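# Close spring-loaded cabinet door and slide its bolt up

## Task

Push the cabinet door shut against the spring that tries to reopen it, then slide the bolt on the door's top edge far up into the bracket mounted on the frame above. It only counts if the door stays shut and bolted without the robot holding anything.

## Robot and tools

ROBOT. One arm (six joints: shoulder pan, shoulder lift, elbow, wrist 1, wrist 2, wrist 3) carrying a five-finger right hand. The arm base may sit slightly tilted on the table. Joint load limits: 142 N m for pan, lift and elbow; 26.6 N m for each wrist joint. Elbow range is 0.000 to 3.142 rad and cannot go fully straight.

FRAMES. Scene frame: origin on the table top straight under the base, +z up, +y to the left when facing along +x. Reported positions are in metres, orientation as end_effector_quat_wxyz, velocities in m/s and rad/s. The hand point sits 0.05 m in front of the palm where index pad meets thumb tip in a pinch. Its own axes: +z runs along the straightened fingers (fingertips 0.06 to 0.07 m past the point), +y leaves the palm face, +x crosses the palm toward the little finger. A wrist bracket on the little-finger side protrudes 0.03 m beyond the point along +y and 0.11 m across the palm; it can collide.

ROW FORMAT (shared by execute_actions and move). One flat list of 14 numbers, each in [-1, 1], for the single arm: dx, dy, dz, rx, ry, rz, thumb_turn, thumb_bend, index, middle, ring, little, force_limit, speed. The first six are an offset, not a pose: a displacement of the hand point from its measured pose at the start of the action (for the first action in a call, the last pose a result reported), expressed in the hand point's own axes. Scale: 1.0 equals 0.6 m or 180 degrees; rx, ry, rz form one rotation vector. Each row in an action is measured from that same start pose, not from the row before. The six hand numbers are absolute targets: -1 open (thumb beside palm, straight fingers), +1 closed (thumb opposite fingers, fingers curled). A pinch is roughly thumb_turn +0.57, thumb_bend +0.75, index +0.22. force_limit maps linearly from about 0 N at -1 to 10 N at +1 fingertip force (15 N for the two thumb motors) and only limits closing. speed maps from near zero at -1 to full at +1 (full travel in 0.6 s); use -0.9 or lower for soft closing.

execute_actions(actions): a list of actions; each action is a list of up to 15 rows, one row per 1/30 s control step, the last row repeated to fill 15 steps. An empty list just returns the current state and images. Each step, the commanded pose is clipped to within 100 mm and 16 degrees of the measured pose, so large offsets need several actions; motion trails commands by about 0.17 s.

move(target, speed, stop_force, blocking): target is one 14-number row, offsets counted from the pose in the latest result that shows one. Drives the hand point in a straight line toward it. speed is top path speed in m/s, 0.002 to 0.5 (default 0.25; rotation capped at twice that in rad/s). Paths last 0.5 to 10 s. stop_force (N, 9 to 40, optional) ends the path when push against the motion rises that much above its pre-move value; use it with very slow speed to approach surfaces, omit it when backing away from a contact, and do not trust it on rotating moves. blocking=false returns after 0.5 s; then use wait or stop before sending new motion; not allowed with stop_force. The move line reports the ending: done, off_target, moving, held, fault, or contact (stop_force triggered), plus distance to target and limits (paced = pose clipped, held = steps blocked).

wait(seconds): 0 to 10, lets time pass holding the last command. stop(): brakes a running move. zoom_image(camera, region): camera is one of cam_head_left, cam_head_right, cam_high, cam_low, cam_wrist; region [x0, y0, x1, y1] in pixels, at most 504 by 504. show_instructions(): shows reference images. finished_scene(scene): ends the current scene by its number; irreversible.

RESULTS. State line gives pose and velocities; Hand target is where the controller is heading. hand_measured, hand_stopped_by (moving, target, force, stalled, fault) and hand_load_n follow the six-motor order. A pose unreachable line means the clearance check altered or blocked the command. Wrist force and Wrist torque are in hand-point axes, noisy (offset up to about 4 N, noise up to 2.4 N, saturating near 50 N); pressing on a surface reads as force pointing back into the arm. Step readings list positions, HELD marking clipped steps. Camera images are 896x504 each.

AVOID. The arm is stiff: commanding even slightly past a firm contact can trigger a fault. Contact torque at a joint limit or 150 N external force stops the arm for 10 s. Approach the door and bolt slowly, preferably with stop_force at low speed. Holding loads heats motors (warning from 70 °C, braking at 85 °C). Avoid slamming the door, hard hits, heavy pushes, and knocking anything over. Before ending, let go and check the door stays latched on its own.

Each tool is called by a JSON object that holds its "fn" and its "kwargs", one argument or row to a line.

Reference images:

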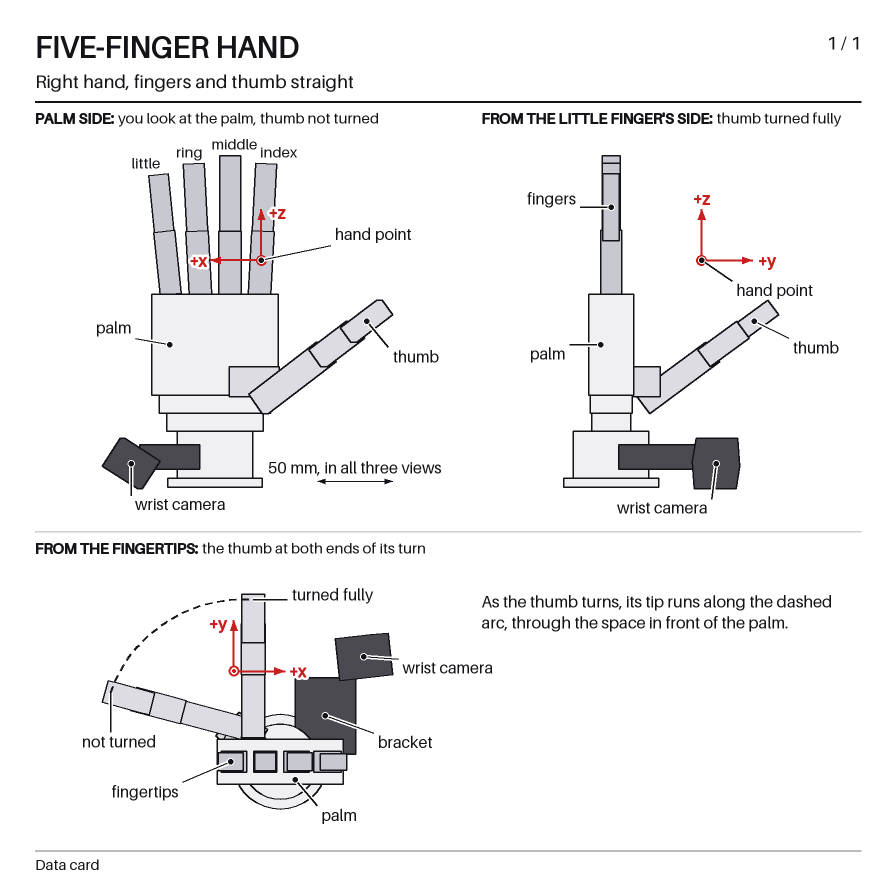

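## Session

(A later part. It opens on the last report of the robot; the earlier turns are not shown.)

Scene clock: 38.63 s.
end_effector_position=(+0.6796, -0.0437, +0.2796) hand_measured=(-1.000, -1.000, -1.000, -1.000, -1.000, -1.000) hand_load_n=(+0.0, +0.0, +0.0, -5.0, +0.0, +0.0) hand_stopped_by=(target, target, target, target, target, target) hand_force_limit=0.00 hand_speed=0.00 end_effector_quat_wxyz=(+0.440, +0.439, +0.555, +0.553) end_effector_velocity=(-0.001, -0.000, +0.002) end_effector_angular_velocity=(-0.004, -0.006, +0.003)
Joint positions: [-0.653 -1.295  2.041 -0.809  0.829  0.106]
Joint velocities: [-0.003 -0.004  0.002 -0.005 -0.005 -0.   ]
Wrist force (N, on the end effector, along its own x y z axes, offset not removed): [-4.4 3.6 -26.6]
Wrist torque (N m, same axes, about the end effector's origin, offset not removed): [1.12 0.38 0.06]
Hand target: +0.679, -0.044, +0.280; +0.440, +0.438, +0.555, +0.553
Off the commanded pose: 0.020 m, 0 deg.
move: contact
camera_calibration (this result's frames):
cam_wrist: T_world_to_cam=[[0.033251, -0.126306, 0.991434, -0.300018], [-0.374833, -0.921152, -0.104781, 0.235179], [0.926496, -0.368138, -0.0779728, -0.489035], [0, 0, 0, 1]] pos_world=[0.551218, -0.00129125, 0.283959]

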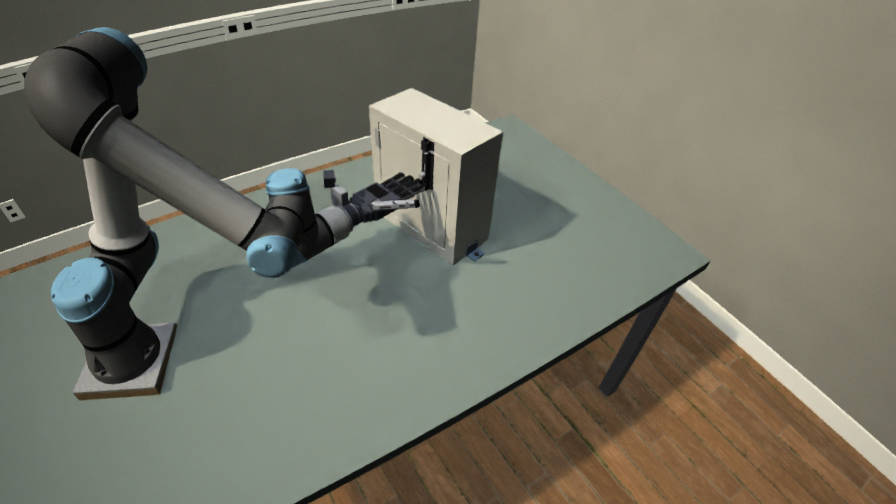

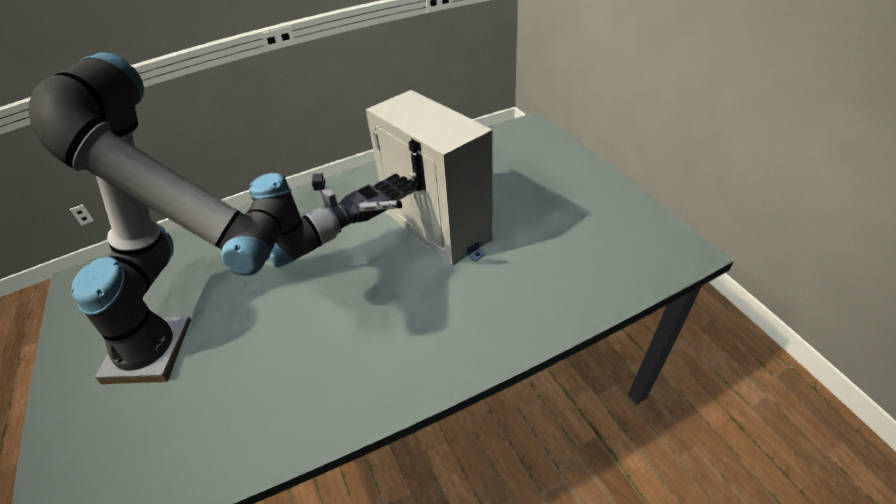

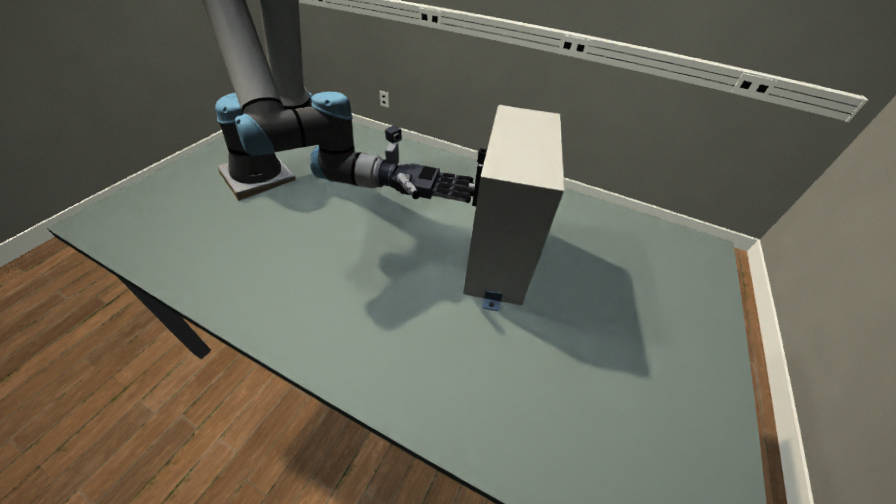

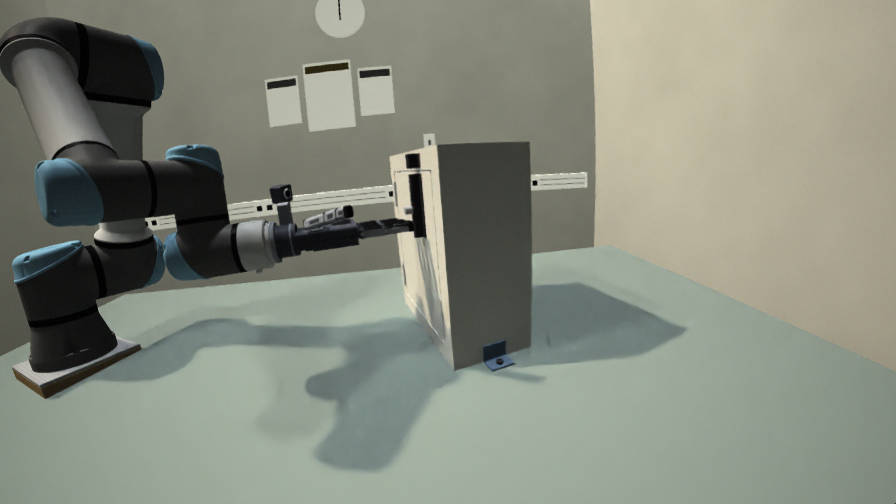

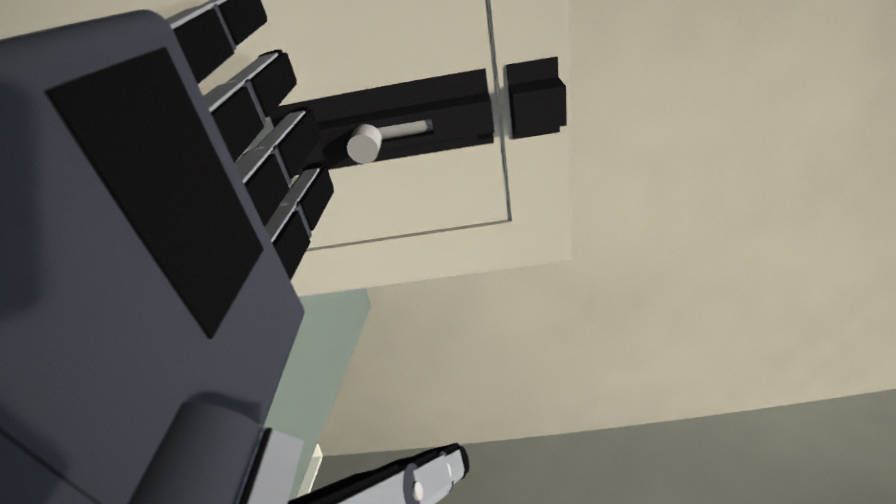

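{"fn": "move", "kwargs": {
  "target": [-0.004,0.06,-0.001,0,0,0,-1,-1,-1,-1,-1,-1,0,0],
  "speed": 0.015,
  "stop_force": 30
}}

Scene clock: 42.90 s.
end_effector_position=(+0.6796, -0.0460, +0.3155) hand_measured=(-1.000, -1.000, -1.000, -1.000, -1.000, -1.000) hand_load_n=(+0.0, +0.0, +0.0, +1.5, +0.0, +0.0) hand_stopped_by=(target, target, target, target, target, target) hand_force_limit=0.00 hand_speed=0.00 end_effector_quat_wxyz=(+0.440, +0.439, +0.555, +0.553) end_effector_velocity=(+0.000, -0.001, +0.003) end_effector_angular_velocity=(-0.001, -0.002, -0.001)
Joint positions: [-0.665 -1.355  2.003 -0.712  0.817  0.107]
Joint velocities: [-0.001 -0.003 -0.003  0.004 -0.001 -0.   ]
Wrist force (N, on the end effector, along its own x y z axes, offset not removed): [5.2 -15.1 -20.1]
Wrist torque (N m, same axes, about the end effector's origin, offset not removed): [1.51 1.11 0.19]
Hand target: +0.680, -0.046, +0.316; +0.440, +0.439, +0.555, +0.553
Off the commanded pose: 0.000 m, 0 deg.
move: done
camera_calibration (this result's frames):
cam_wrist: T_world_to_cam=[[0.0332941, -0.126302, 0.991433, -0.335921], [-0.374781, -0.921175, -0.104766, 0.236725], [0.926515, -0.368082, -0.0780053, -0.487106], [0, 0, 0, 1]] pos_world=[0.551215, -0.00365711, 0.319847]

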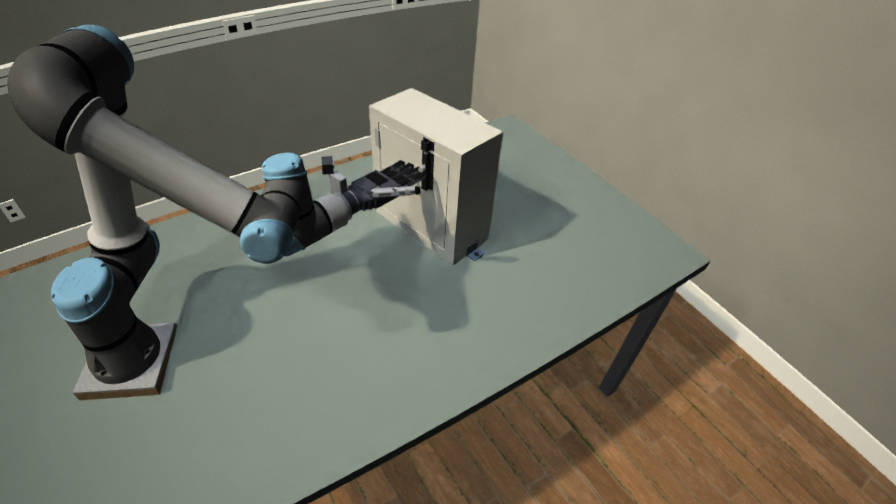

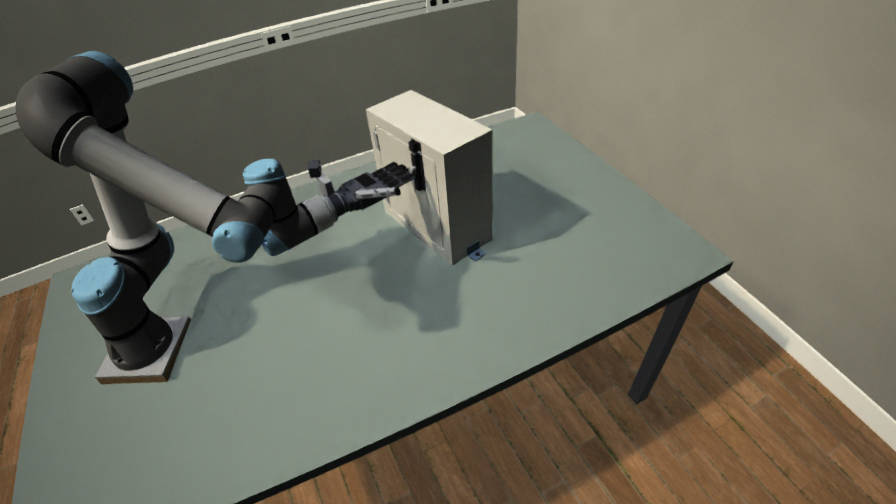

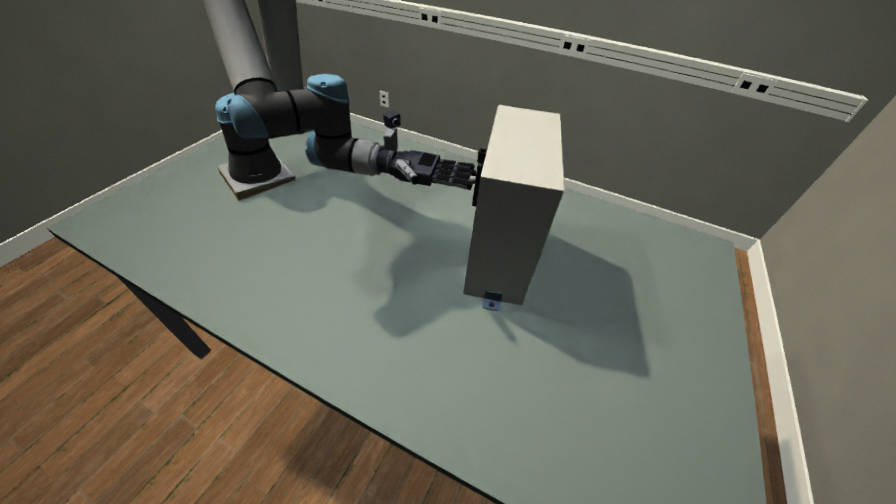

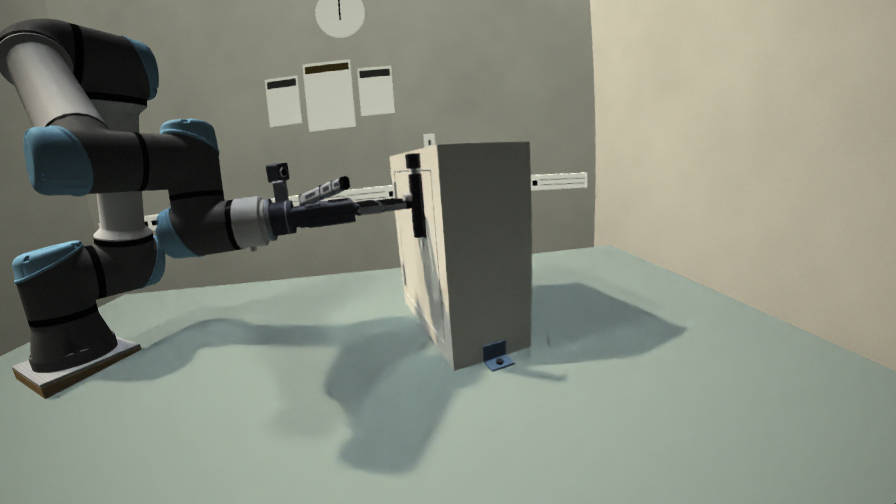

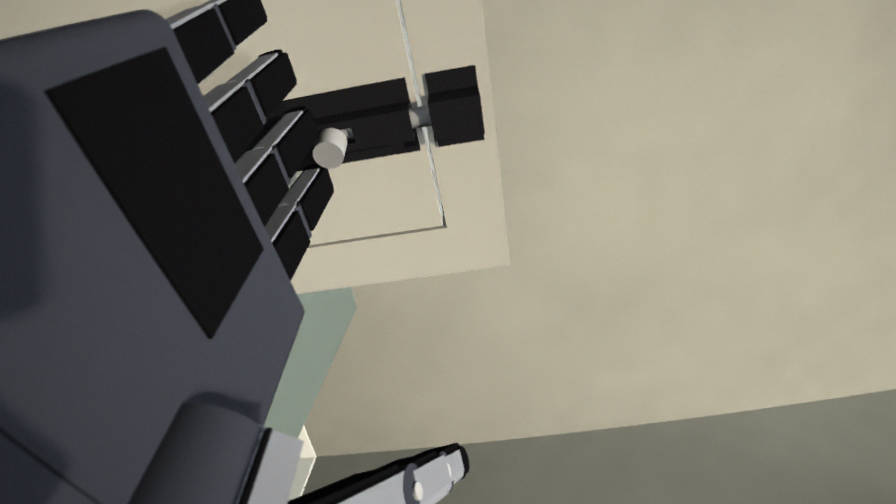

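Nearly at the top; a bit more, then withdraw.

{"fn": "move", "kwargs": {
  "target": [-0.002,0.007,0,0,0,0,-1,-1,-1,-1,-1,-1,0,0],
  "speed": 0.01,
  "stop_force": 12
}}

{"fn": "move", "kwargs": {
  "target": [0,-0.01,-0.08,0,0,0,-1,-1,-1,-1,-1,-1,0,0],
  "speed": 0.1
}}

Scene clock: 45.33 s.
end_effector_position=(+0.6799, -0.0471, +0.3196) hand_measured=(-1.000, -1.000, -1.000, -1.000, -1.000, -1.000) hand_load_n=(+0.0, +0.0, +0.0, +2.0, +0.0, +0.0) hand_stopped_by=(target, target, target, target, target, target) hand_force_limit=0.00 hand_speed=0.00 end_effector_quat_wxyz=(+0.440, +0.439, +0.555, +0.553) end_effector_velocity=(-0.000, -0.000, -0.000) end_effector_angular_velocity=(+0.001, +0.002, -0.000)
Joint positions: [-0.668 -1.361  1.997 -0.701  0.814  0.107]
Joint velocities: [-0.001 -0.001  0.001  0.002 -0.001  0.   ]
Wrist force (N, on the end effector, along its own x y z axes, offset not removed): [15.1 -17.0 -17.7]
Wrist torque (N m, same axes, about the end effector's origin, offset not removed): [2.14 1.31 0.80]
Hand target: +0.680, -0.047, +0.320; +0.440, +0.439, +0.555, +0.553
Off the commanded pose: 0.000 m, 0 deg.
move: done
camera_calibration (this result's frames):
cam_wrist: T_world_to_cam=[[0.0333553, -0.126315, 0.991429, -0.340183], [-0.374685, -0.921214, -0.104764, 0.236188], [0.926552, -0.367979, -0.0780559, -0.487441], [0, 0, 0, 1]] pos_world=[0.551483, -0.00475914, 0.323964]

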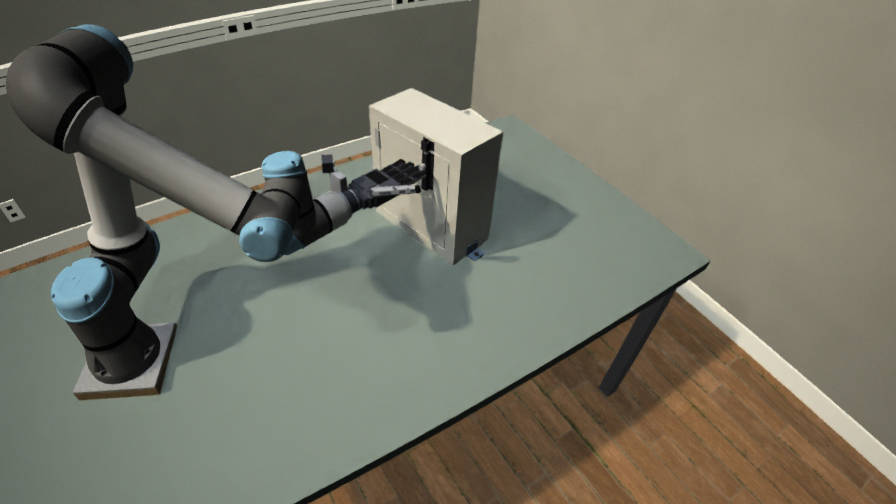

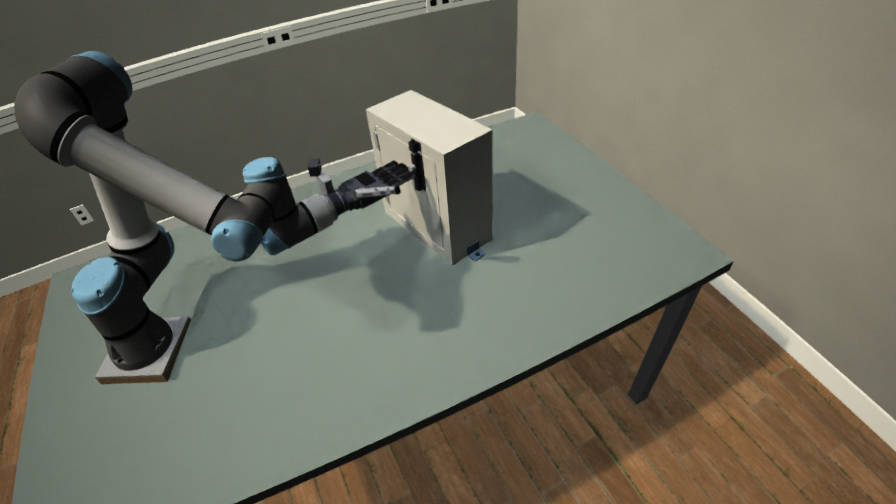

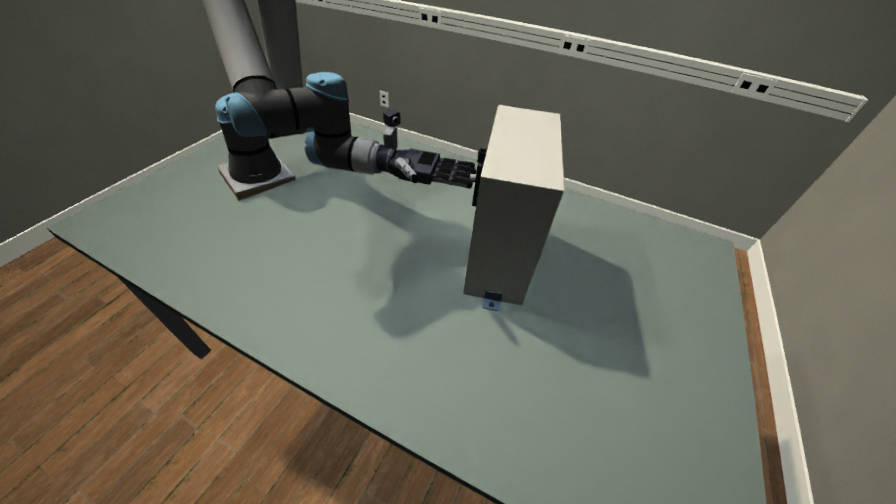

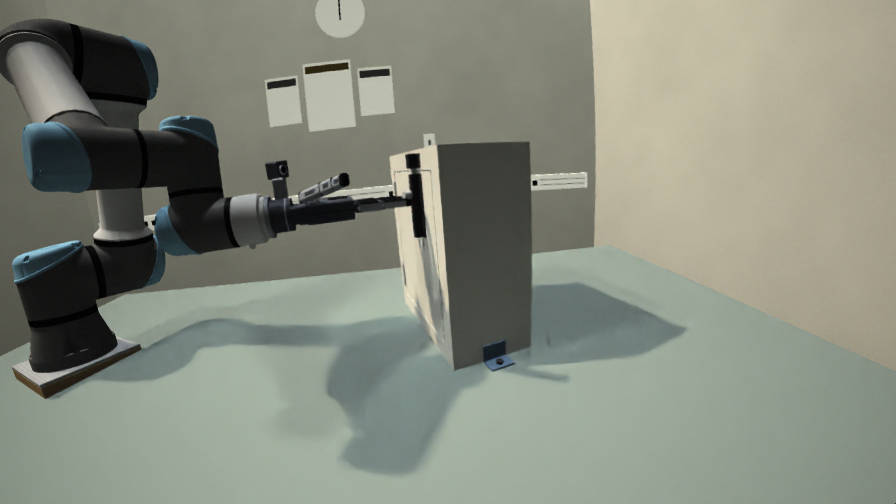

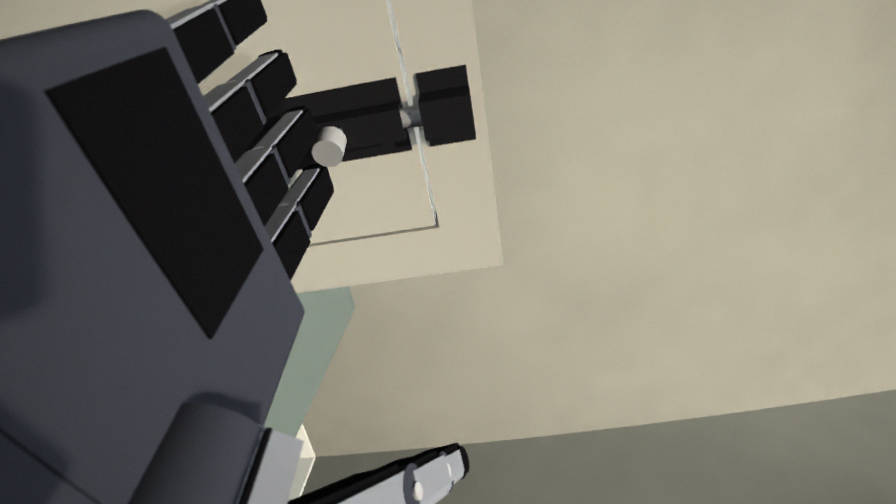

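Scene clock: 46.23 s.
end_effector_position=(+0.6333, -0.0581, +0.3137) hand_measured=(-1.000, -1.000, -1.000, -1.000, -1.000, -1.000) hand_load_n=(+0.0, +0.0, +0.0, +0.0, +0.0, +0.0) hand_stopped_by=(target, target, target, target, target, target) hand_force_limit=0.00 hand_speed=0.00 end_effector_quat_wxyz=(+0.440, +0.439, +0.555, +0.553) end_effector_velocity=(-0.002, -0.001, -0.001) end_effector_angular_velocity=(+0.001, +0.001, -0.000)
Joint positions: [-0.756 -1.443  2.125 -0.752  0.726  0.115]
Joint velocities: [-0.003 -0.002  0.004 -0.002 -0.003  0.001]
Wrist force (N, on the end effector, along its own x y z axes, offset not removed): [-2.9 -3.1 -0.3]
Wrist torque (N m, same axes, about the end effector's origin, offset not removed): [-0.48 0.41 -0.25]
Hand target: +0.633, -0.058, +0.314; +0.440, +0.439, +0.555, +0.553
Off the commanded pose: 0.000 m, 0 deg.
move: done
camera_calibration (this result's frames):
cam_wrist: T_world_to_cam=[[0.0334942, -0.126059, 0.991457, -0.334204], [-0.374721, -0.921233, -0.104471, 0.207875], [0.926532, -0.368021, -0.0780928, -0.448729], [0, 0, 0, 1]] pos_world=[0.504851, -0.0157694, 0.318023]

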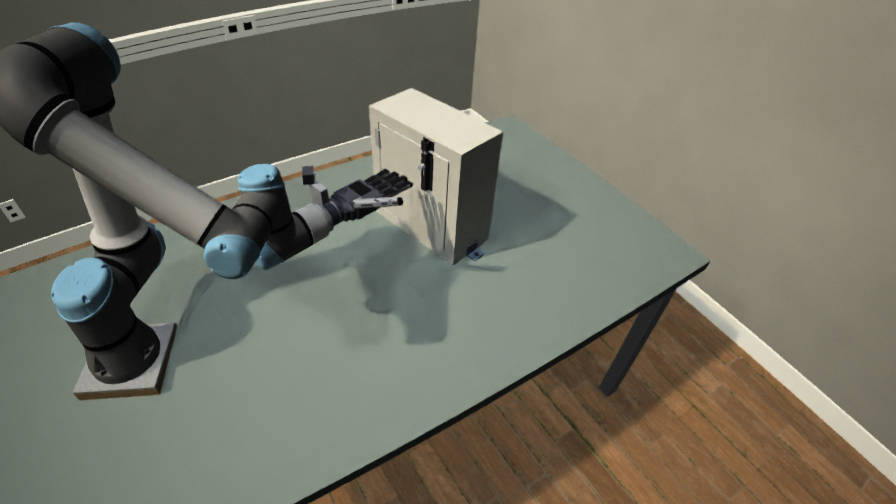

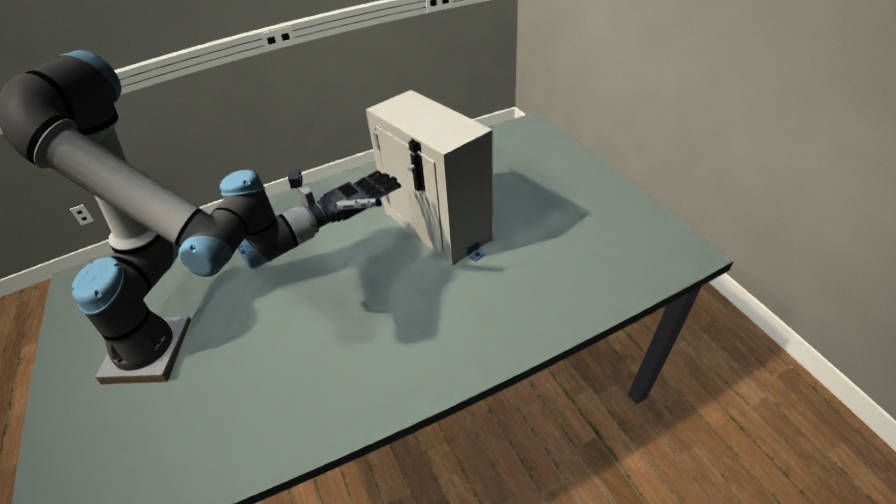

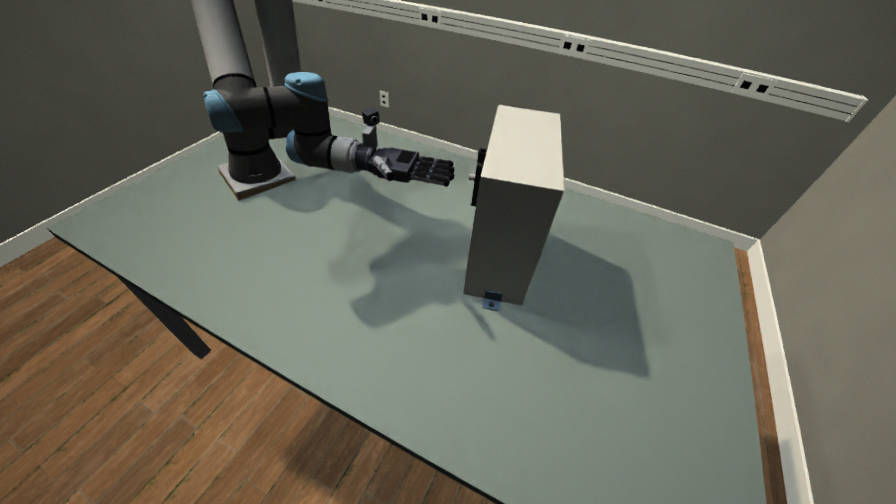

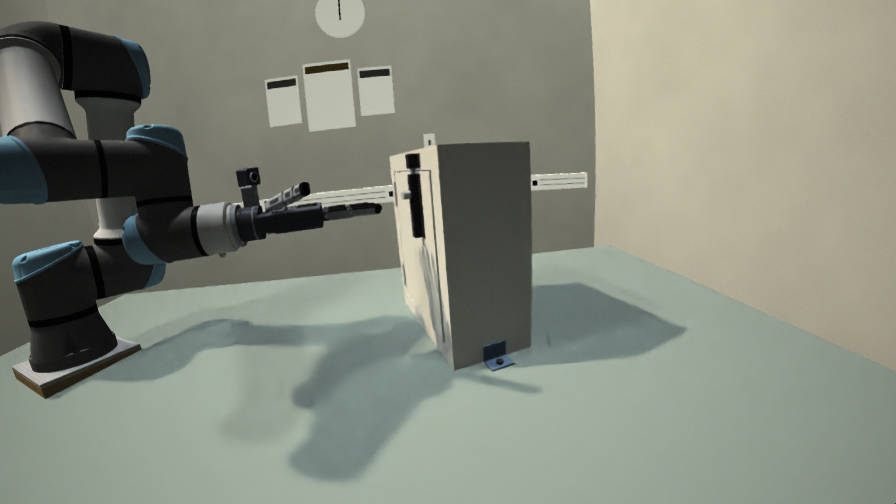

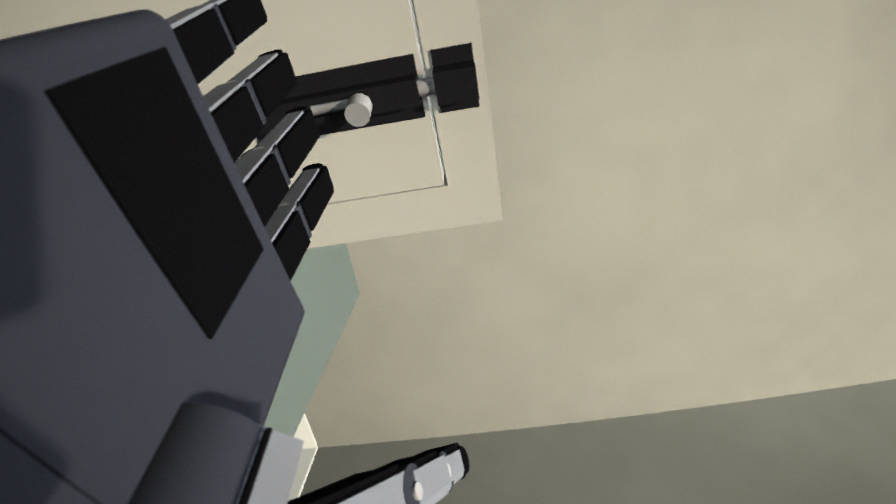

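{"fn": "finished_scene", "kwargs": {
  "scene": 1
}}

The scene is finished: the task was done.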